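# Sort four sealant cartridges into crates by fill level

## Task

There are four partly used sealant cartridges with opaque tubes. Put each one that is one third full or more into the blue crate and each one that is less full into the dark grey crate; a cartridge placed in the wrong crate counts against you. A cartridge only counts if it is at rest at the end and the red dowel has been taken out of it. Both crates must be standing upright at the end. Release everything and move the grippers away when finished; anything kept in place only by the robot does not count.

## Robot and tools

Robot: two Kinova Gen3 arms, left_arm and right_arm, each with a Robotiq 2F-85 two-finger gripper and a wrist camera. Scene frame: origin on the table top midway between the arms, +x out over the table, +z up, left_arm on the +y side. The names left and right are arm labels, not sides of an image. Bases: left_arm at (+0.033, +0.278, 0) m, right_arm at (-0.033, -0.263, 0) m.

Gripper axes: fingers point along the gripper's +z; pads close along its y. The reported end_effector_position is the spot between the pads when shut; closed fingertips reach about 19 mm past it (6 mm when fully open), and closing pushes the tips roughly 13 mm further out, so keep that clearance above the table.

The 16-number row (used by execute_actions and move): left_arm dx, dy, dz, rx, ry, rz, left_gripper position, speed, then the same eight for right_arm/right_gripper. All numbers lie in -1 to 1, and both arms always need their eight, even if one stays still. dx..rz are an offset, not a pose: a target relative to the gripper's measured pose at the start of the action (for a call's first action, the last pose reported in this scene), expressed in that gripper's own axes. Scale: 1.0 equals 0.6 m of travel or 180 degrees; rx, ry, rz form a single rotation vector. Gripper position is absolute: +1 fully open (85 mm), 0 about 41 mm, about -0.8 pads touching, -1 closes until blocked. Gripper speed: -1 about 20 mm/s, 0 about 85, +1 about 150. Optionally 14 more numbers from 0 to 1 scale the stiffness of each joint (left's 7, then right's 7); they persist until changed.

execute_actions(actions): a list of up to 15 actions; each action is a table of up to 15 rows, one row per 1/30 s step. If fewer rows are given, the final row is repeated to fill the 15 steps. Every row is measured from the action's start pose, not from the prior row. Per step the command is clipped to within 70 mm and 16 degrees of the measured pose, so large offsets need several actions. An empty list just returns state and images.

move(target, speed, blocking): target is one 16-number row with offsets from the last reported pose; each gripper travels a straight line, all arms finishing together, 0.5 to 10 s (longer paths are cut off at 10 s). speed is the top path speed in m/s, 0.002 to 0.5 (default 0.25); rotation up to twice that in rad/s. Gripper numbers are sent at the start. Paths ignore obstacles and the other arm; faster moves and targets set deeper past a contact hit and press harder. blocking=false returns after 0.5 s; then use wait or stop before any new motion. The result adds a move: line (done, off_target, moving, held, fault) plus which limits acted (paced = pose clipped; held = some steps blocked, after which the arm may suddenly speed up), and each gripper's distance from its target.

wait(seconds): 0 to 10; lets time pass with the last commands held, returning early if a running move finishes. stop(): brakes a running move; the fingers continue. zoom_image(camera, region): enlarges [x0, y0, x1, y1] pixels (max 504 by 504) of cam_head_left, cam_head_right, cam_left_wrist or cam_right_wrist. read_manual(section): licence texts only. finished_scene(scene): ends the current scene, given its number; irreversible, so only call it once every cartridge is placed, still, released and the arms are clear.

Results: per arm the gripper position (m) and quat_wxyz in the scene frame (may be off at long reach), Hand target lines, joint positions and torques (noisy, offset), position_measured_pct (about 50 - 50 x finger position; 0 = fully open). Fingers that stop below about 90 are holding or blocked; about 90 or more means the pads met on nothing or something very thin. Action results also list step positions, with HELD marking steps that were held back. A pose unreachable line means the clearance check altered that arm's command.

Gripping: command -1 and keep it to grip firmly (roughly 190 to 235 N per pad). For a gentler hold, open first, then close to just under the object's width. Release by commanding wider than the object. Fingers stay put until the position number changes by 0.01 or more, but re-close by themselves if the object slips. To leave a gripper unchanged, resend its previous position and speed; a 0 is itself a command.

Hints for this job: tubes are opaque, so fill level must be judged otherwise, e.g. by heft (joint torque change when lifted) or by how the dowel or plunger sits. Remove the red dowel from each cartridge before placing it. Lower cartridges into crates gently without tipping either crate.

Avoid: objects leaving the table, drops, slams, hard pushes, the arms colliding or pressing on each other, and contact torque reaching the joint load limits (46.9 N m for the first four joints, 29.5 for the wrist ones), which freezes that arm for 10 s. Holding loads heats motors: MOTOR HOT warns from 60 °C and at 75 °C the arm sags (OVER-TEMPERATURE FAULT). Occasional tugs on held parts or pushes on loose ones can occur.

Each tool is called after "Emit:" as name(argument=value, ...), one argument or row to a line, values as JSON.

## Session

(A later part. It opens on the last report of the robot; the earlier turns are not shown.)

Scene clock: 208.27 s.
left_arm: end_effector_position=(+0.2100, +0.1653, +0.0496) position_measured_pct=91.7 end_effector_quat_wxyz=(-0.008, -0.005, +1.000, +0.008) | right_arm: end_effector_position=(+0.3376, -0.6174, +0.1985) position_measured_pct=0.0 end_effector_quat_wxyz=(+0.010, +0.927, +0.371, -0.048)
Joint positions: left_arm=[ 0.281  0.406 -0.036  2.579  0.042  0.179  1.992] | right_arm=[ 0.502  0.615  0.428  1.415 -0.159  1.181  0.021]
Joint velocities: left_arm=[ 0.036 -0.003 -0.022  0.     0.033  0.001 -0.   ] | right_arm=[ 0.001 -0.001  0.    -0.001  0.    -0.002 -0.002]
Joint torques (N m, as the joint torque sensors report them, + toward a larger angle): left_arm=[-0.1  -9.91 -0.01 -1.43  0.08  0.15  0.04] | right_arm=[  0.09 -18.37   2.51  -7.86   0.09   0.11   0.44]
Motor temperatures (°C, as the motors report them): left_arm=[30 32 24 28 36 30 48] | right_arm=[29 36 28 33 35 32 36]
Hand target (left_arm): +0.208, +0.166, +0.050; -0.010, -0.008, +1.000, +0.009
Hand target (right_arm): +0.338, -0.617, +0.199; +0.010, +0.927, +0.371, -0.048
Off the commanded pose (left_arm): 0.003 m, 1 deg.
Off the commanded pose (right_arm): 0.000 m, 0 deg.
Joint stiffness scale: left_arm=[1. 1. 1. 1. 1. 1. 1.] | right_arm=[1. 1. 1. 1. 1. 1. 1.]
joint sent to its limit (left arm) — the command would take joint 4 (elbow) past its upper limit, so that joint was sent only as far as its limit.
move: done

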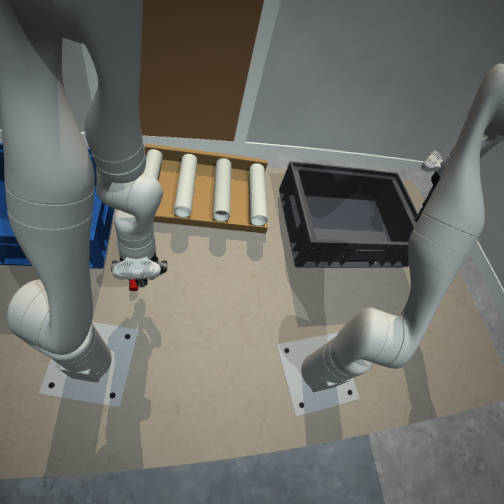

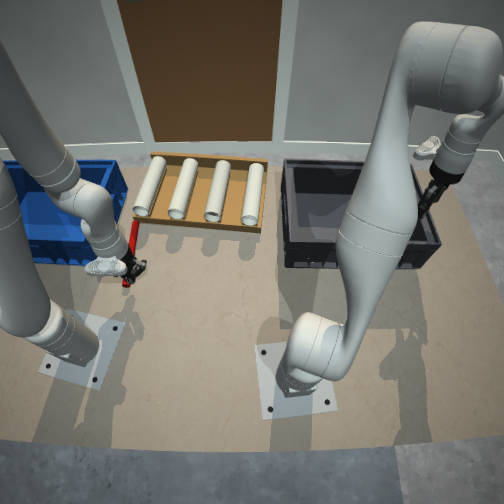

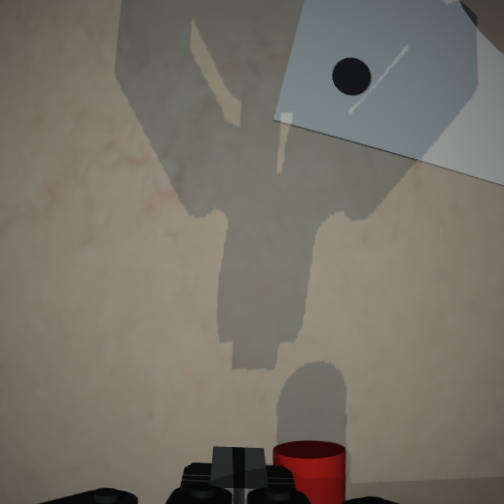

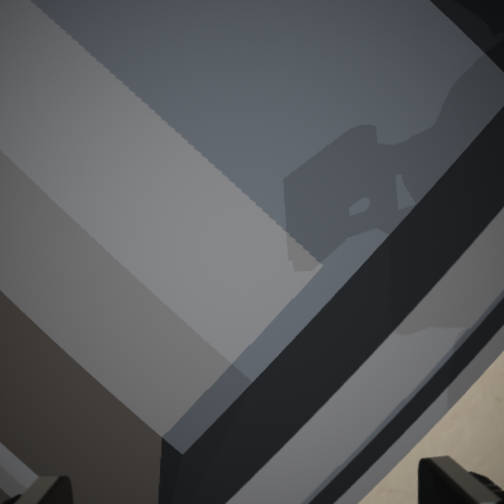

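Emit:
move(
  target=[0, 0, -0.3, 0, 0, 0, 1, 0, 0, 0, 0, 0, 0, 0, 1, 0],
  speed=0.2,
)

Emit:
move(
  target=[-0.55, 0, 0, 0, 0, 0, 1, 0, 0, 0, 0, 0, 0, 0, 1, 0],
  speed=0.25,
)

Scene clock: 216.03 s.
left_arm: end_effector_position=(+0.2125, +0.1614, +0.2273) position_measured_pct=0.0 end_effector_quat_wxyz=(-0.012, -0.007, +1.000, +0.004) | right_arm: end_effector_position=(+0.3376, -0.6174, +0.1985) position_measured_pct=0.0 end_effector_quat_wxyz=(+0.010, +0.927, +0.371, -0.048)
Joint positions: left_arm=[ 0.311 -0.114 -0.053  2.235 -0.004  1.045  2.05 ] | right_arm=[ 0.502  0.615  0.428  1.415 -0.159  1.181  0.021]
Joint velocities: left_arm=[ 0.001 -0.007 -0.    -0.001 -0.     0.001  0.   ] | right_arm=[-0.    -0.    -0.     0.     0.001  0.     0.   ]
Joint torques (N m, as the joint torque sensors report them, + toward a larger angle): left_arm=[-0.09 -5.68 -0.71 -7.84 -0.01  0.11  0.25] | right_arm=[  0.2  -17.82   2.12  -7.82   0.58  -0.08   0.17]
Motor temperatures (°C, as the motors report them): left_arm=[30 32 24 28 36 30 48] | right_arm=[29 36 28 33 35 32 36]
Hand target (left_arm): +0.213, +0.162, +0.229; -0.009, -0.005, +1.000, +0.007
Hand target (right_arm): +0.338, -0.617, +0.199; +0.010, +0.927, +0.371, -0.048
Off the commanded pose (left_arm): 0.003 m, 1 deg.
Off the commanded pose (right_arm): 0.000 m, 0 deg.
Joint stiffness scale: left_arm=[1. 1. 1. 1. 1. 1. 1.] | right_arm=[1. 1. 1. 1. 1. 1. 1.]
move: done

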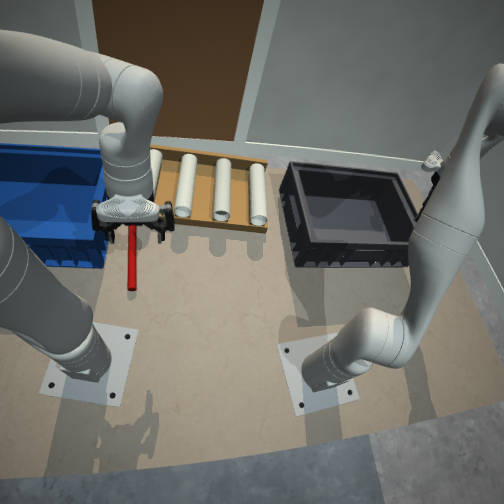

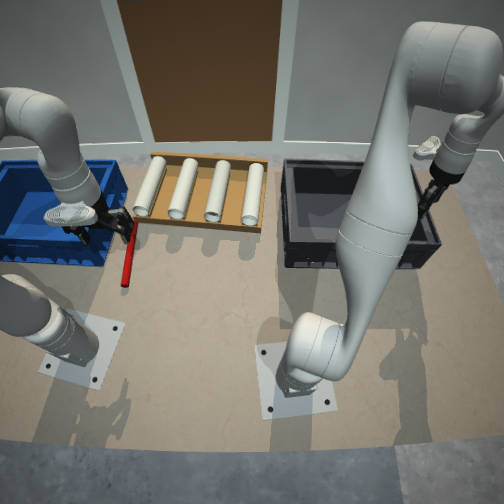

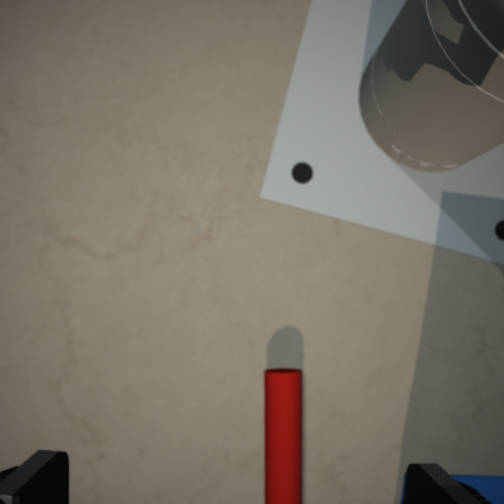

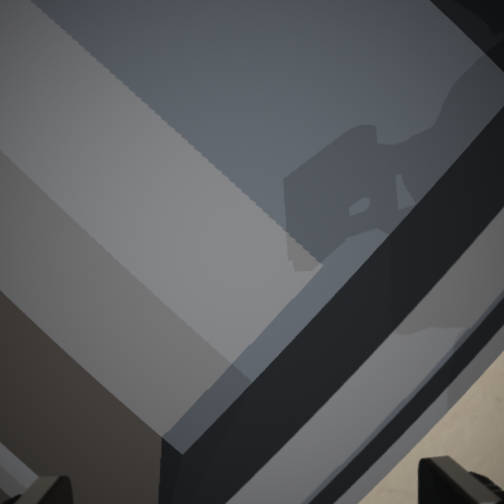

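Scene clock: 217.97 s.
left_arm: end_effector_position=(+0.5435, +0.1687, +0.2221) position_measured_pct=0.0 end_effector_quat_wxyz=(-0.007, -0.009, +1.000, +0.008) | right_arm: end_effector_position=(+0.3376, -0.6174, +0.1985) position_measured_pct=0.0 end_effector_quat_wxyz=(+0.010, +0.927, +0.371, -0.048)
Joint positions: left_arm=[ 0.066  0.583 -0.172  1.325  0.084  1.258  1.689] | right_arm=[ 0.502  0.615  0.428  1.415 -0.159  1.181  0.021]
Joint velocities: left_arm=[-0.003  0.007  0.003 -0.002 -0.     0.001  0.   ] | right_arm=[-0.    -0.001  0.    -0.001 -0.    -0.001  0.001]
Joint torques (N m, as the joint torque sensors report them, + toward a larger angle): left_arm=[ -0.01 -20.25  -0.82  -8.57  -0.18   0.1    0.17] | right_arm=[  0.13 -17.76   2.83  -7.82   0.42   0.48   0.35]
Motor temperatures (°C, as the motors report them): left_arm=[30 32 24 28 36 30 48] | right_arm=[29 36 28 33 35 32 36]
Hand target (left_arm): +0.543, +0.166, +0.221; -0.011, -0.007, +1.000, +0.004
Hand target (right_arm): +0.338, -0.617, +0.199; +0.010, +0.927, +0.371, -0.048
Off the commanded pose (left_arm): 0.003 m, 1 deg.
Off the commanded pose (right_arm): 0.000 m, 0 deg.
Joint stiffness scale: left_arm=[1. 1. 1. 1. 1. 1. 1.] | right_arm=[1. 1. 1. 1. 1. 1. 1.]
move: done

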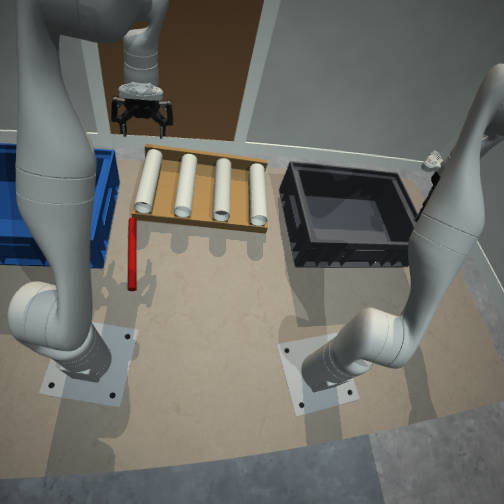

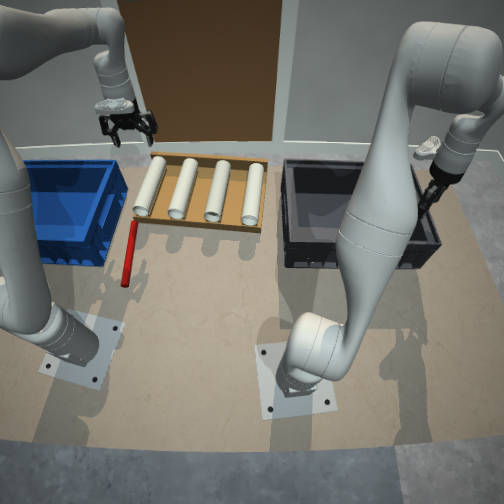

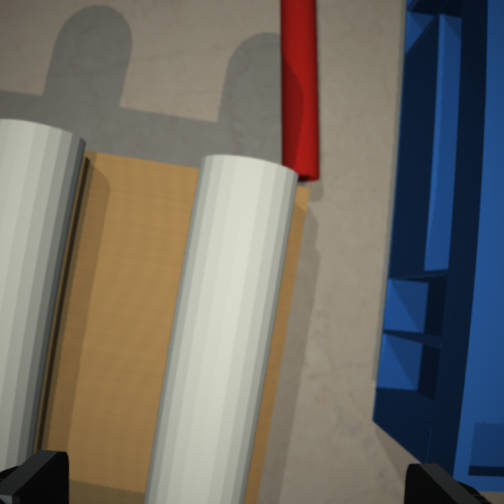

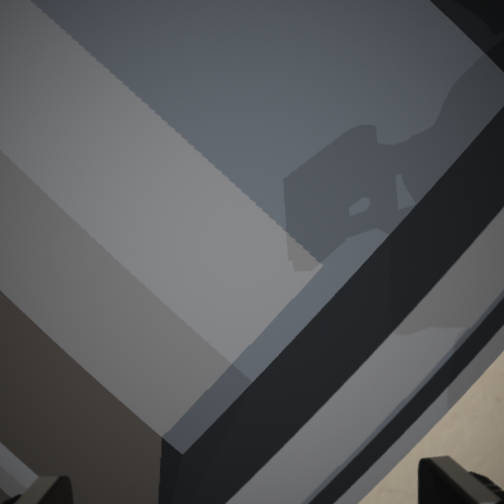

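Emit:
move(
  target=[0, -0.02, 0.273, 0, 0, 0.053, 1, 0, 0, 0, 0, 0, 0, 0, 1, 0],
  speed=0.15,
)

Emit:
move(
  target=[0, 0, 0, 0, 0, 0, -1, 0, 0, 0, 0, 0, 0, 0, 1, 0],
)

Scene clock: 231.63 s.
left_arm: end_effector_position=(+0.5424, +0.1616, +0.0610) position_measured_pct=0.0 end_effector_quat_wxyz=(-0.007, +0.072, +0.997, +0.011) | right_arm: end_effector_position=(+0.3376, -0.6174, +0.1985) position_measured_pct=0.0 end_effector_quat_wxyz=(+0.010, +0.927, +0.371, -0.048)
Joint positions: left_arm=[ 0.054  0.78  -0.118  1.533  0.084  0.851  1.545] | right_arm=[ 0.502  0.615  0.428  1.415 -0.159  1.181  0.021]
Joint velocities: left_arm=[-0.002  0.003  0.002 -0.     0.    -0.001  0.   ] | right_arm=[-0.     0.     0.    -0.    -0.001 -0.    -0.   ]
Joint torques (N m, as the joint torque sensors report them, + toward a larger angle): left_arm=[ -0.26 -21.4   -1.36  -6.96  -0.16   0.14   0.13] | right_arm=[  0.56 -18.3    3.    -8.     0.31   0.18   0.48]
Motor temperatures (°C, as the motors report them): left_arm=[30 32 24 28 36 30 48] | right_arm=[29 36 28 33 35 32 36]
Hand target (left_arm): +0.541, +0.160, +0.058; -0.008, +0.073, +0.997, +0.008
Hand target (right_arm): +0.338, -0.617, +0.199; +0.010, +0.927, +0.371, -0.048
Off the commanded pose (left_arm): 0.004 m, 0 deg.
Off the commanded pose (right_arm): 0.000 m, 0 deg.
Joint stiffness scale: left_arm=[1. 1. 1. 1. 1. 1. 1.] | right_arm=[1. 1. 1. 1. 1. 1. 1.]
move: off_target (left_arm)

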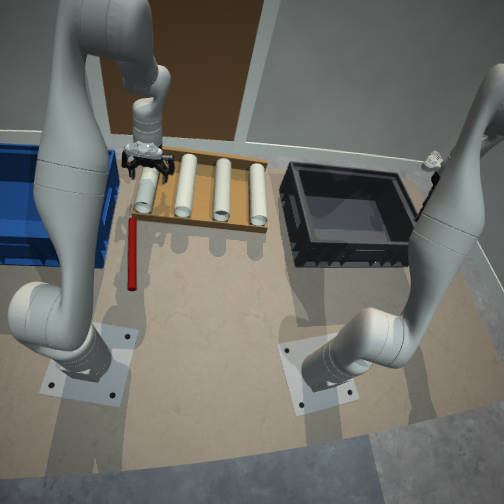

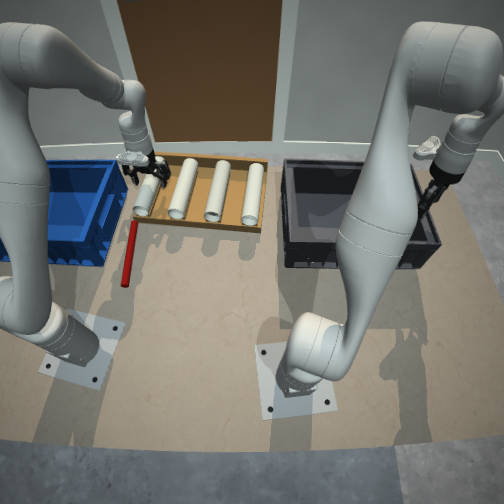

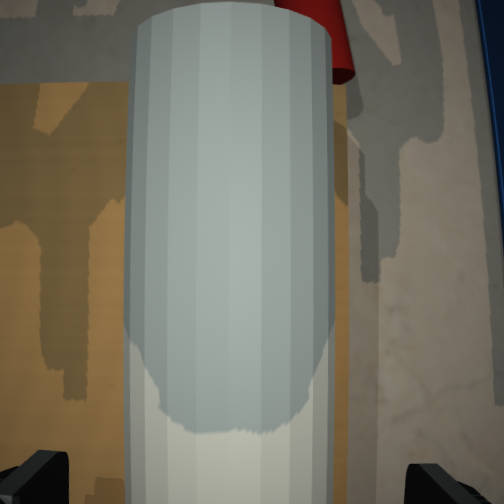

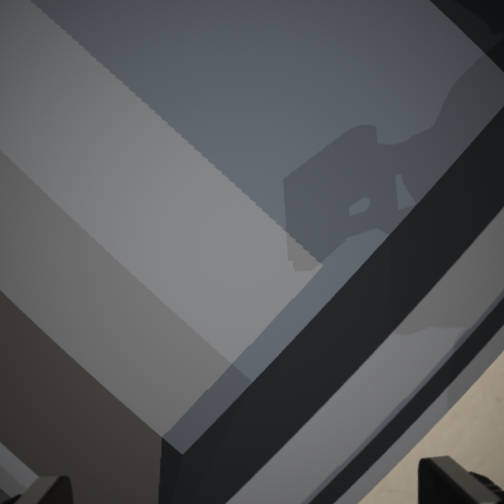

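Scene clock: 232.47 s.
left_arm: end_effector_position=(+0.5424, +0.1603, +0.0617) position_measured_pct=47.2 end_effector_quat_wxyz=(-0.007, +0.072, +0.997, +0.010) | right_arm: end_effector_position=(+0.3376, -0.6174, +0.1985) position_measured_pct=0.0 end_effector_quat_wxyz=(+0.010, +0.927, +0.371, -0.048)
Joint positions: left_arm=[ 0.056  0.778 -0.117  1.533  0.085  0.851  1.545] | right_arm=[ 0.502  0.615  0.428  1.415 -0.159  1.181  0.021]
Joint velocities: left_arm=[ 0.001  0.001 -0.001 -0.    -0.     0.001 -0.   ] | right_arm=[-0.    -0.001  0.     0.     0.    -0.001  0.002]
Joint torques (N m, as the joint torque sensors report them, + toward a larger angle): left_arm=[ -2.85 -17.88  -3.57  -6.59  -1.64  -1.15  -0.25] | right_arm=[  0.94 -18.39   2.74  -7.84   0.53   0.22   0.07]
Motor temperatures (°C, as the motors report them): left_arm=[30 32 24 28 36 30 48] | right_arm=[29 36 28 33 35 32 36]
Hand target (left_arm): +0.542, +0.162, +0.061; -0.007, +0.072, +0.997, +0.011
Hand target (right_arm): +0.338, -0.617, +0.199; +0.010, +0.927, +0.371, -0.048
Off the commanded pose (left_arm): 0.001 m, 0 deg.
Off the commanded pose (right_arm): 0.000 m, 0 deg.
Joint stiffness scale: left_arm=[1. 1. 1. 1. 1. 1. 1.] | right_arm=[1. 1. 1. 1. 1. 1. 1.]
move: done

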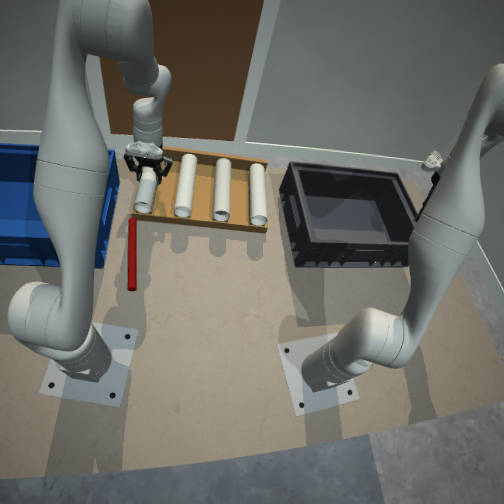

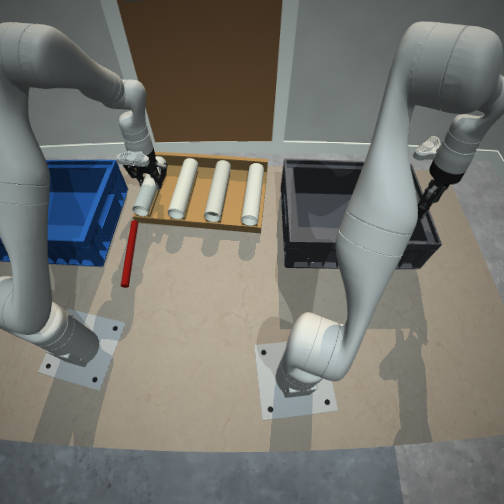

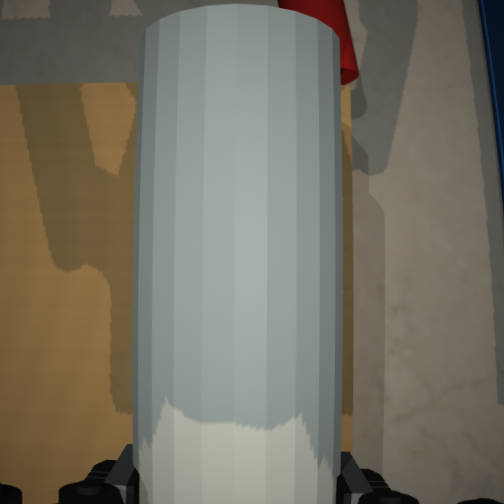

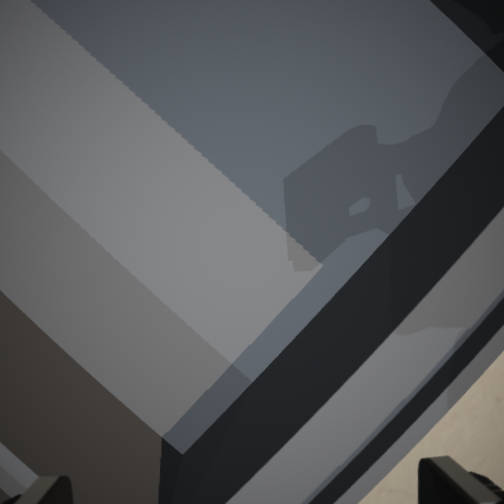

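Emit:
move(
  target=[0, 0, -0.315, 0, 0, -0.046, -1, 0, 0, 0, 0, 0, 0, 0, 1, 0],
  speed=0.15,
)

Emit:
move(
  target=[0.18, 0.4, 0, 0, 0, 0, -1, 0, 0, 0, 0, 0, 0, 0, 1, 0],
  speed=0.2,
)

Scene clock: 239.37 s.
left_arm: end_effector_position=(+0.5442, +0.1527, +0.2477) position_measured_pct=47.2 end_effector_quat_wxyz=(-0.007, +0.003, +1.000, +0.005) | right_arm: end_effector_position=(+0.3376, -0.6174, +0.1985) position_measured_pct=0.0 end_effector_quat_wxyz=(+0.010, +0.927, +0.371, -0.048)
Joint positions: left_arm=[ 0.081  0.573 -0.157  1.257  0.078  1.334  1.698] | right_arm=[ 0.502  0.615  0.428  1.415 -0.159  1.181  0.021]
Joint velocities: left_arm=[ 0.002 -0.002 -0.001 -0.002 -0.     0.002  0.   ] | right_arm=[ 0.    -0.     0.    -0.001 -0.     0.    -0.001]
Joint torques (N m, as the joint torque sensors report them, + toward a larger angle): left_arm=[ -0.38 -22.41  -0.99 -10.62  -0.1   -0.15   0.08] | right_arm=[  0.32 -18.29   2.82  -8.09   0.49   0.13   0.13]
Motor temperatures (°C, as the motors report them): left_arm=[30 32 24 28 36 30 48] | right_arm=[29 36 28 33 35 32 36]
Hand target (left_arm): +0.544, +0.156, +0.250; -0.006, +0.001, +1.000, +0.010
Hand target (right_arm): +0.338, -0.617, +0.199; +0.010, +0.927, +0.371, -0.048
Off the commanded pose (left_arm): 0.005 m, 1 deg.
Off the commanded pose (right_arm): 0.000 m, 0 deg.
Joint stiffness scale: left_arm=[1. 1. 1. 1. 1. 1. 1.] | right_arm=[1. 1. 1. 1. 1. 1. 1.]
move: off_target (left_arm)

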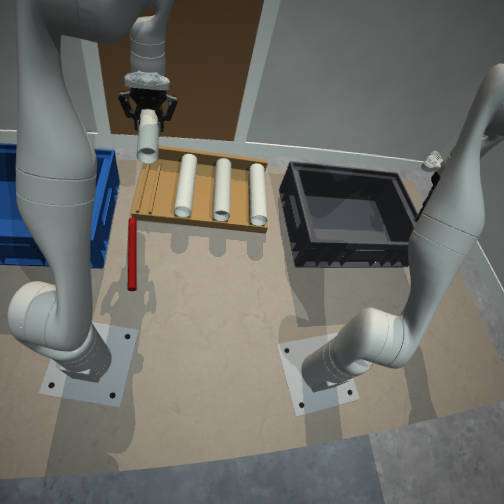

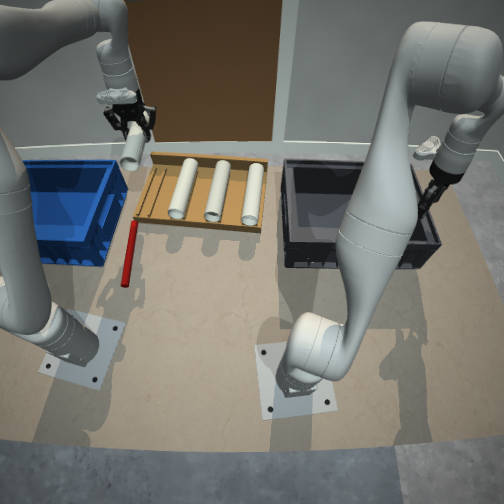

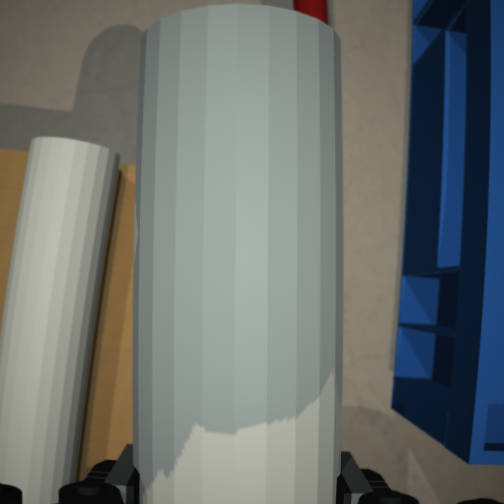

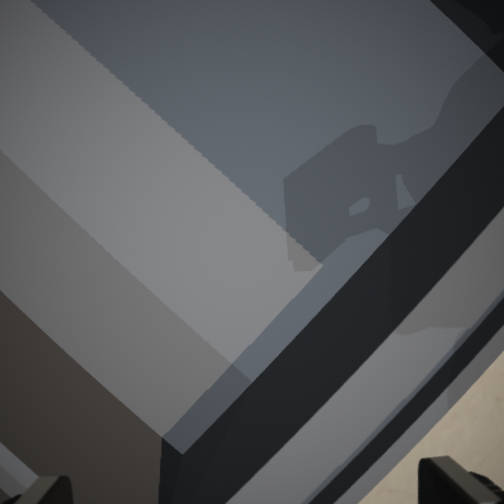

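Scene clock: 241.27 s.
left_arm: end_effector_position=(+0.4374, +0.3938, +0.2516) position_measured_pct=47.2 end_effector_quat_wxyz=(-0.011, +0.003, +1.000, +0.008) | right_arm: end_effector_position=(+0.3376, -0.6174, +0.1985) position_measured_pct=0.0 end_effector_quat_wxyz=(+0.010, +0.927, +0.371, -0.048)
Joint positions: left_arm=[-0.301  0.339 -0.309  1.632  0.084  1.2    1.144] | right_arm=[ 0.502  0.615  0.428  1.415 -0.159  1.181  0.021]
Joint velocities: left_arm=[-0.008 -0.002 -0.001  0.    -0.     0.     0.   ] | right_arm=[-0.001  0.    -0.     0.001 -0.    -0.001 -0.   ]
Joint torques (N m, as the joint torque sensors report them, + toward a larger angle): left_arm=[ -0.22 -17.28  -1.29 -10.05  -0.21   0.24   0.17] | right_arm=[  0.04 -18.05   3.03  -7.92   0.11   0.28   0.1 ]
Motor temperatures (°C, as the motors report them): left_arm=[30 32 24 28 36 30 48] | right_arm=[29 36 28 33 35 32 36]
Hand target (left_arm): +0.438, +0.393, +0.252; -0.007, +0.003, +1.000, +0.005
Hand target (right_arm): +0.338, -0.617, +0.199; +0.010, +0.927, +0.371, -0.048
Off the commanded pose (left_arm): 0.001 m, 0 deg.
Off the commanded pose (right_arm): 0.000 m, 0 deg.
Joint stiffness scale: left_arm=[1. 1. 1. 1. 1. 1. 1.] | right_arm=[1. 1. 1. 1. 1. 1. 1.]
move: done

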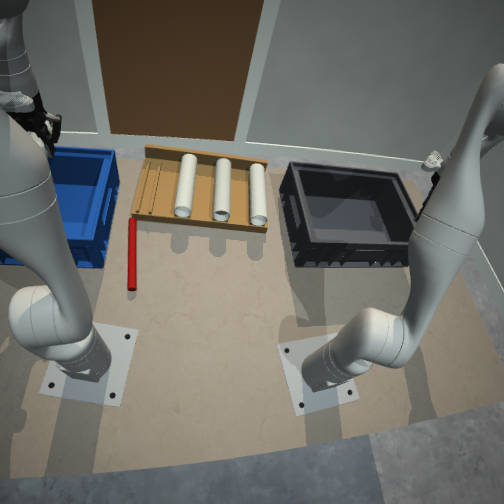

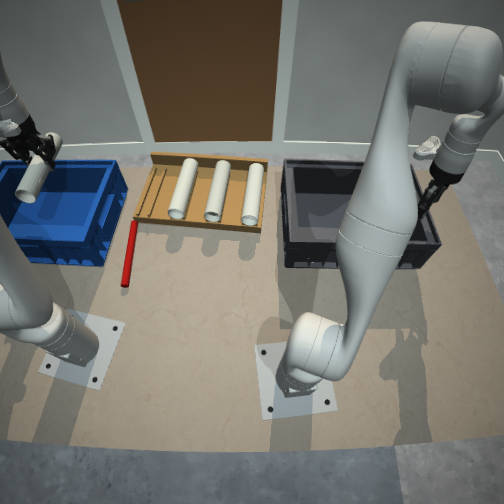

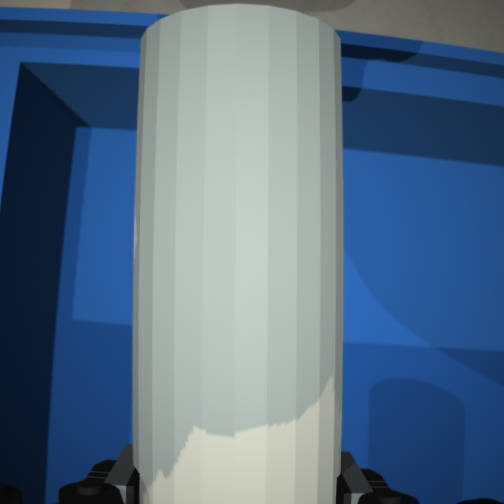

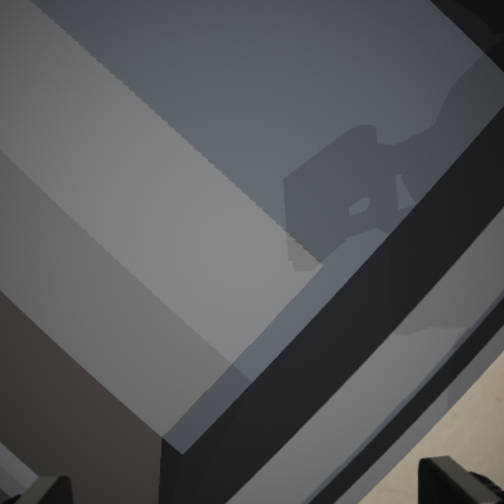

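Emit:
move(
  target=[-0.035, 0, 0.25, 0, 0, 0, -1, 0, 0, 0, 0, 0, 0, 0, 1, 0],
  speed=0.15,
)

Emit:
move(
  target=[0, 0, 0, 0, 0, 0, 1, 0, 0, 0, 0, 0, 0, 0, 1, 0],
)

Emit:
move(
  target=[0, 0, -0.25, 0, 0, 0, 1, 0, 0, 0, 0, 0, 0, 0, 1, 0],
  speed=0.2,
)

Scene clock: 255.03 s.
left_arm: end_effector_position=(+0.4584, +0.4009, +0.1088) position_measured_pct=47.2 end_effector_quat_wxyz=(-0.004, +0.001, +1.000, +0.013) | right_arm: end_effector_position=(+0.3376, -0.6174, +0.1985) position_measured_pct=0.0 end_effector_quat_wxyz=(+0.010, +0.927, +0.371, -0.048)
Joint positions: left_arm=[-0.334  0.565 -0.275  1.801  0.165  0.797  1.091] | right_arm=[ 0.502  0.615  0.428  1.415 -0.159  1.181  0.021]
Joint velocities: left_arm=[-0.004  0.005  0.006  0.    -0.    -0.004  0.   ] | right_arm=[-0.     0.     0.     0.    -0.001 -0.     0.   ]
Joint torques (N m, as the joint torque sensors report them, + toward a larger angle): left_arm=[  0.18 -10.57  -0.84  -3.81  -0.4    0.45   0.1 ] | right_arm=[  0.01 -17.82   2.76  -7.89   0.04   0.27   0.1 ]
Motor temperatures (°C, as the motors report them): left_arm=[30 32 24 28 36 30 48] | right_arm=[29 36 28 33 35 32 36]
Hand target (left_arm): +0.455, +0.397, +0.102; -0.011, +0.003, +1.000, +0.009
Hand target (right_arm): +0.338, -0.617, +0.199; +0.010, +0.927, +0.371, -0.048
Off the commanded pose (left_arm): 0.010 m, 1 deg.
Off the commanded pose (right_arm): 0.000 m, 0 deg.
Joint stiffness scale: left_arm=[1. 1. 1. 1. 1. 1. 1.] | right_arm=[1. 1. 1. 1. 1. 1. 1.]
move: off_target (left_arm)

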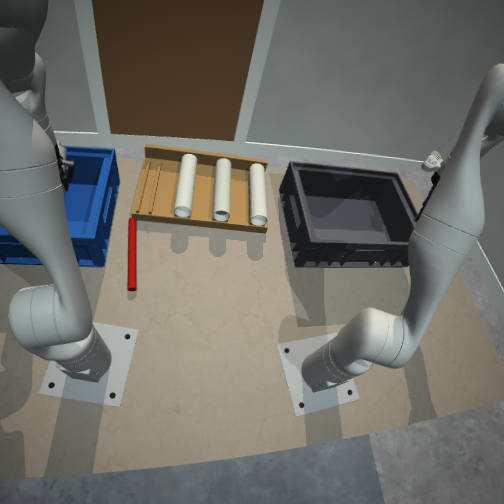

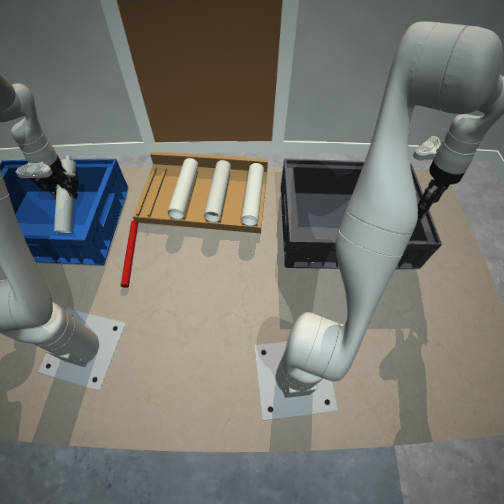

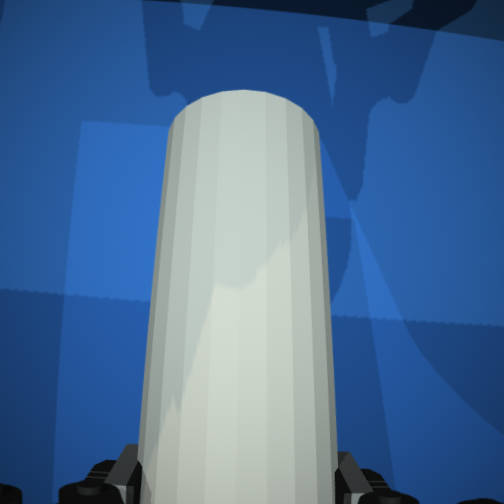

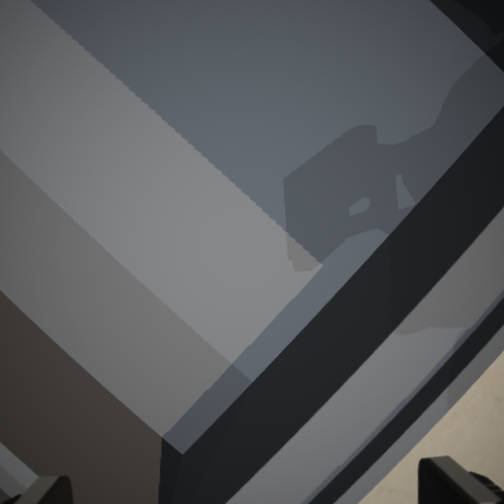

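Scene clock: 255.93 s.
left_arm: end_effector_position=(+0.4587, +0.4010, +0.1093) position_measured_pct=0.0 end_effector_quat_wxyz=(-0.003, +0.001, +1.000, +0.014) | right_arm: end_effector_position=(+0.3376, -0.6174, +0.1985) position_measured_pct=0.0 end_effector_quat_wxyz=(+0.010, +0.927, +0.371, -0.048)
Joint positions: left_arm=[-0.334  0.564 -0.275  1.801  0.165  0.797  1.091] | right_arm=[ 0.502  0.615  0.428  1.415 -0.159  1.181  0.021]
Joint velocities: left_arm=[ 0.001  0.001  0.001  0.    -0.     0.001  0.   ] | right_arm=[-0.001 -0.001  0.    -0.001  0.     0.     0.001]
Joint torques (N m, as the joint torque sensors report them, + toward a larger angle): left_arm=[ -0.17 -17.23  -1.89  -6.31  -0.31   0.06   0.13] | right_arm=[  0.63 -17.91   3.07  -7.56   0.32   0.25   0.18]
Motor temperatures (°C, as the motors report them): left_arm=[30 32 24 28 36 30 48] | right_arm=[29 36 28 33 35 32 36]
Hand target (left_arm): +0.458, +0.401, +0.109; -0.004, +0.001, +1.000, +0.013
Hand target (right_arm): +0.338, -0.617, +0.199; +0.010, +0.927, +0.371, -0.048
Off the commanded pose (left_arm): 0.001 m, 0 deg.
Off the commanded pose (right_arm): 0.000 m, 0 deg.
Joint stiffness scale: left_arm=[1. 1. 1. 1. 1. 1. 1.] | right_arm=[1. 1. 1. 1. 1. 1. 1.]
move: done

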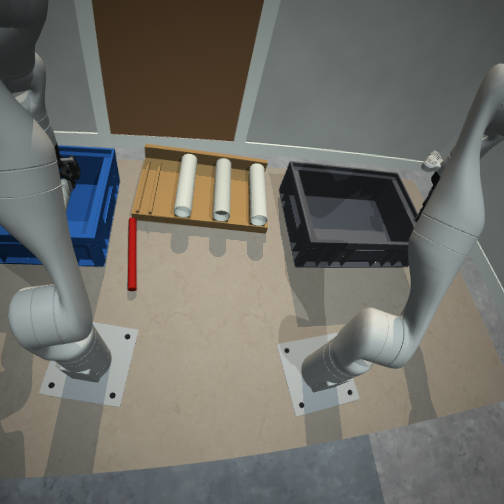

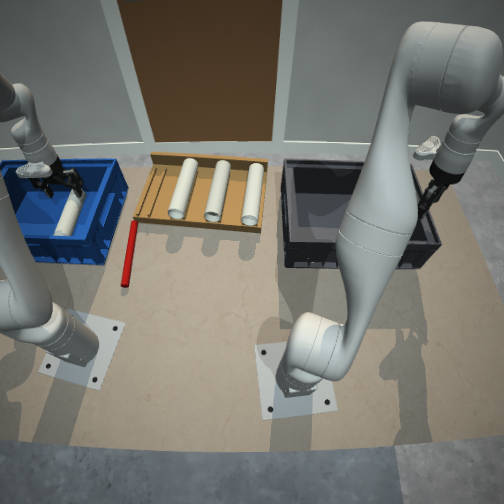

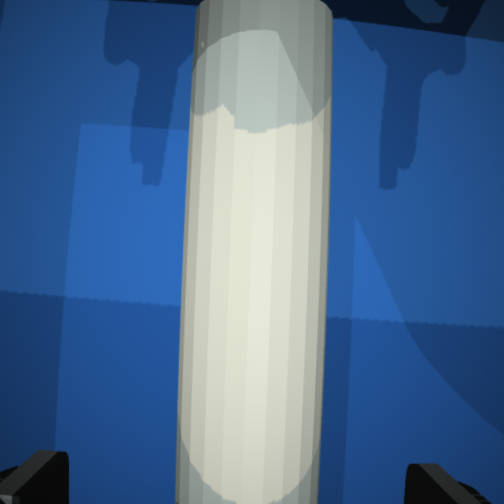

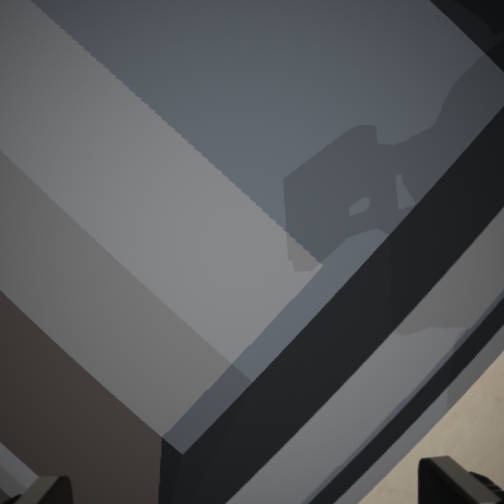

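Scene clock: 257.17 s.
left_arm: end_effector_position=(+0.4609, +0.3942, +0.2564) position_measured_pct=0.0 end_effector_quat_wxyz=(-0.003, +0.003, +1.000, +0.009) | right_arm: end_effector_position=(+0.3376, -0.6174, +0.1985) position_measured_pct=0.0 end_effector_quat_wxyz=(+0.010, +0.927, +0.371, -0.048)
Joint positions: left_arm=[-0.304  0.374 -0.296  1.563  0.093  1.219  1.156] | right_arm=[ 0.502  0.615  0.428  1.415 -0.159  1.181  0.021]
Joint velocities: left_arm=[ 0.    -0.003 -0.003 -0.001 -0.     0.002  0.   ] | right_arm=[ 0.     0.001  0.     0.002  0.    -0.001 -0.001]
Joint torques (N m, as the joint torque sensors report them, + toward a larger angle): left_arm=[ -0.06 -16.13  -1.55  -8.72  -0.12   0.01   0.24] | right_arm=[  0.19 -18.2    2.72  -7.6    0.32   0.26   0.48]
Motor temperatures (°C, as the motors report them): left_arm=[30 32 24 28 36 30 48] | right_arm=[29 36 28 33 35 32 36]
Hand target (left_arm): +0.460, +0.397, +0.259; -0.003, +0.001, +1.000, +0.013
Hand target (right_arm): +0.338, -0.617, +0.199; +0.010, +0.927, +0.371, -0.048
Off the commanded pose (left_arm): 0.004 m, 1 deg.
Off the commanded pose (right_arm): 0.000 m, 0 deg.
Joint stiffness scale: left_arm=[1. 1. 1. 1. 1. 1. 1.] | right_arm=[1. 1. 1. 1. 1. 1. 1.]
move: off_target (left_arm)

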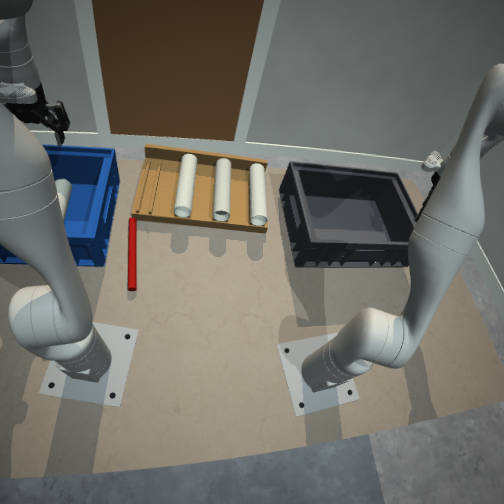

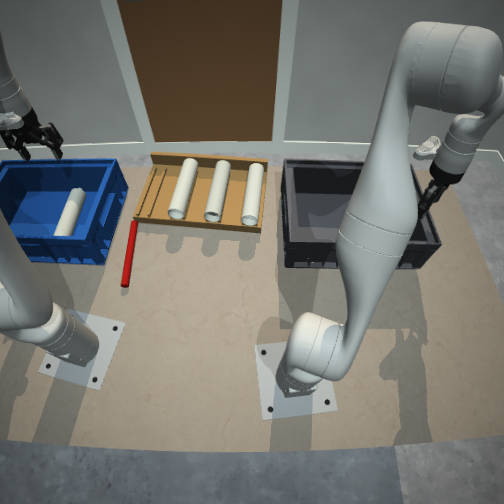

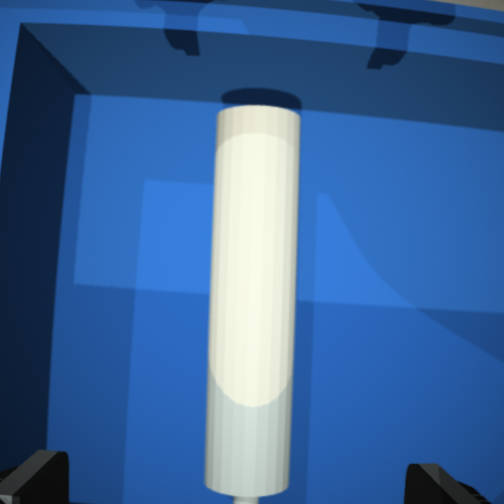

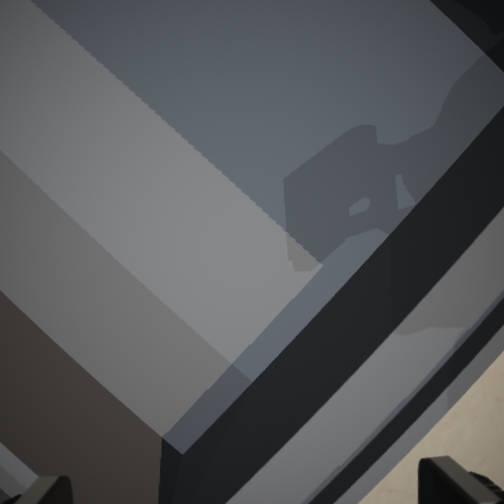

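Emit:
move(
  target=[-0.077, -0.735, 0.06, 0, 0, 0.05, 1, 0, 0, 0, 0, 0, 0, 0, 1, 0],
  speed=0.25,
)

Scene clock: 266.30 s.
left_arm: end_effector_position=(+0.5032, -0.0472, +0.2124) position_measured_pct=0.0 end_effector_quat_wxyz=(-0.003, +0.083, +0.997, +0.005) | right_arm: end_effector_position=(+0.3376, -0.6174, +0.1985) position_measured_pct=0.0 end_effector_quat_wxyz=(+0.010, +0.927, +0.371, -0.048)
Joint positions: left_arm=[ 0.38   0.699 -0.039  1.139  0.02   1.315  1.953] | right_arm=[ 0.502  0.615  0.428  1.415 -0.159  1.181  0.021]
Joint velocities: left_arm=[ 0.004  0.001  0.002 -0.001 -0.     0.    -0.   ] | right_arm=[-0.001  0.001 -0.    -0.001  0.001  0.001 -0.   ]
Joint torques (N m, as the joint torque sensors report them, + toward a larger angle): left_arm=[ -0.02 -22.74  -0.45  -9.04  -0.19   0.17   0.1 ] | right_arm=[  0.46 -18.19   2.55  -7.71   0.59  -0.06   0.25]
Motor temperatures (°C, as the motors report them): left_arm=[30 32 24 28 36 30 48] | right_arm=[29 37 28 33 35 32 36]
Hand target (left_arm): +0.503, -0.046, +0.211; -0.004, +0.082, +0.997, +0.009
Hand target (right_arm): +0.338, -0.617, +0.199; +0.010, +0.927, +0.371, -0.048
Off the commanded pose (left_arm): 0.001 m, 0 deg.
Off the commanded pose (right_arm): 0.000 m, 0 deg.
Joint stiffness scale: left_arm=[1. 1. 1. 1. 1. 1. 1.] | right_arm=[1. 1. 1. 1. 1. 1. 1.]
move: done

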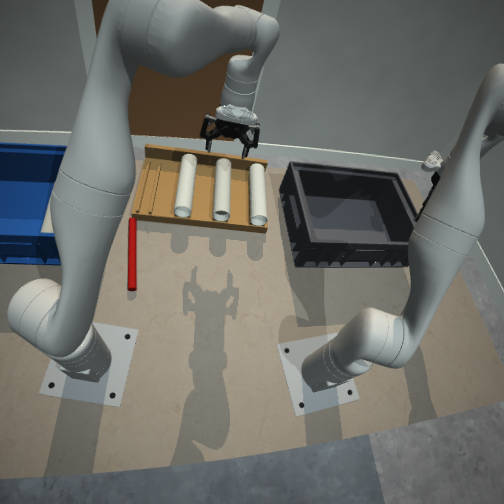

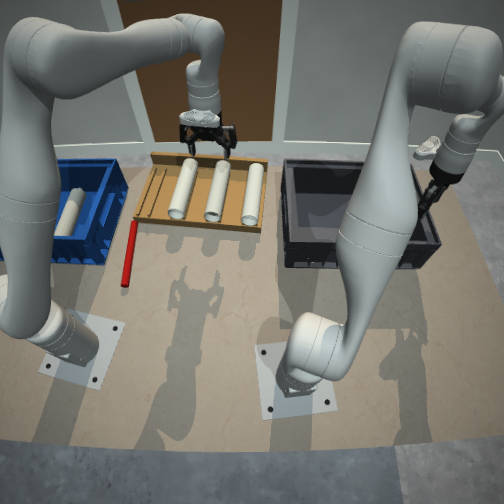

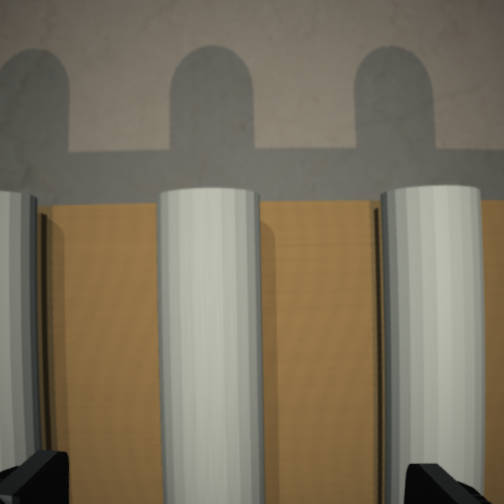

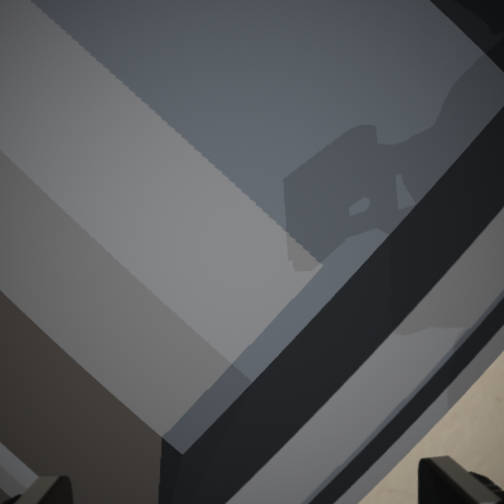

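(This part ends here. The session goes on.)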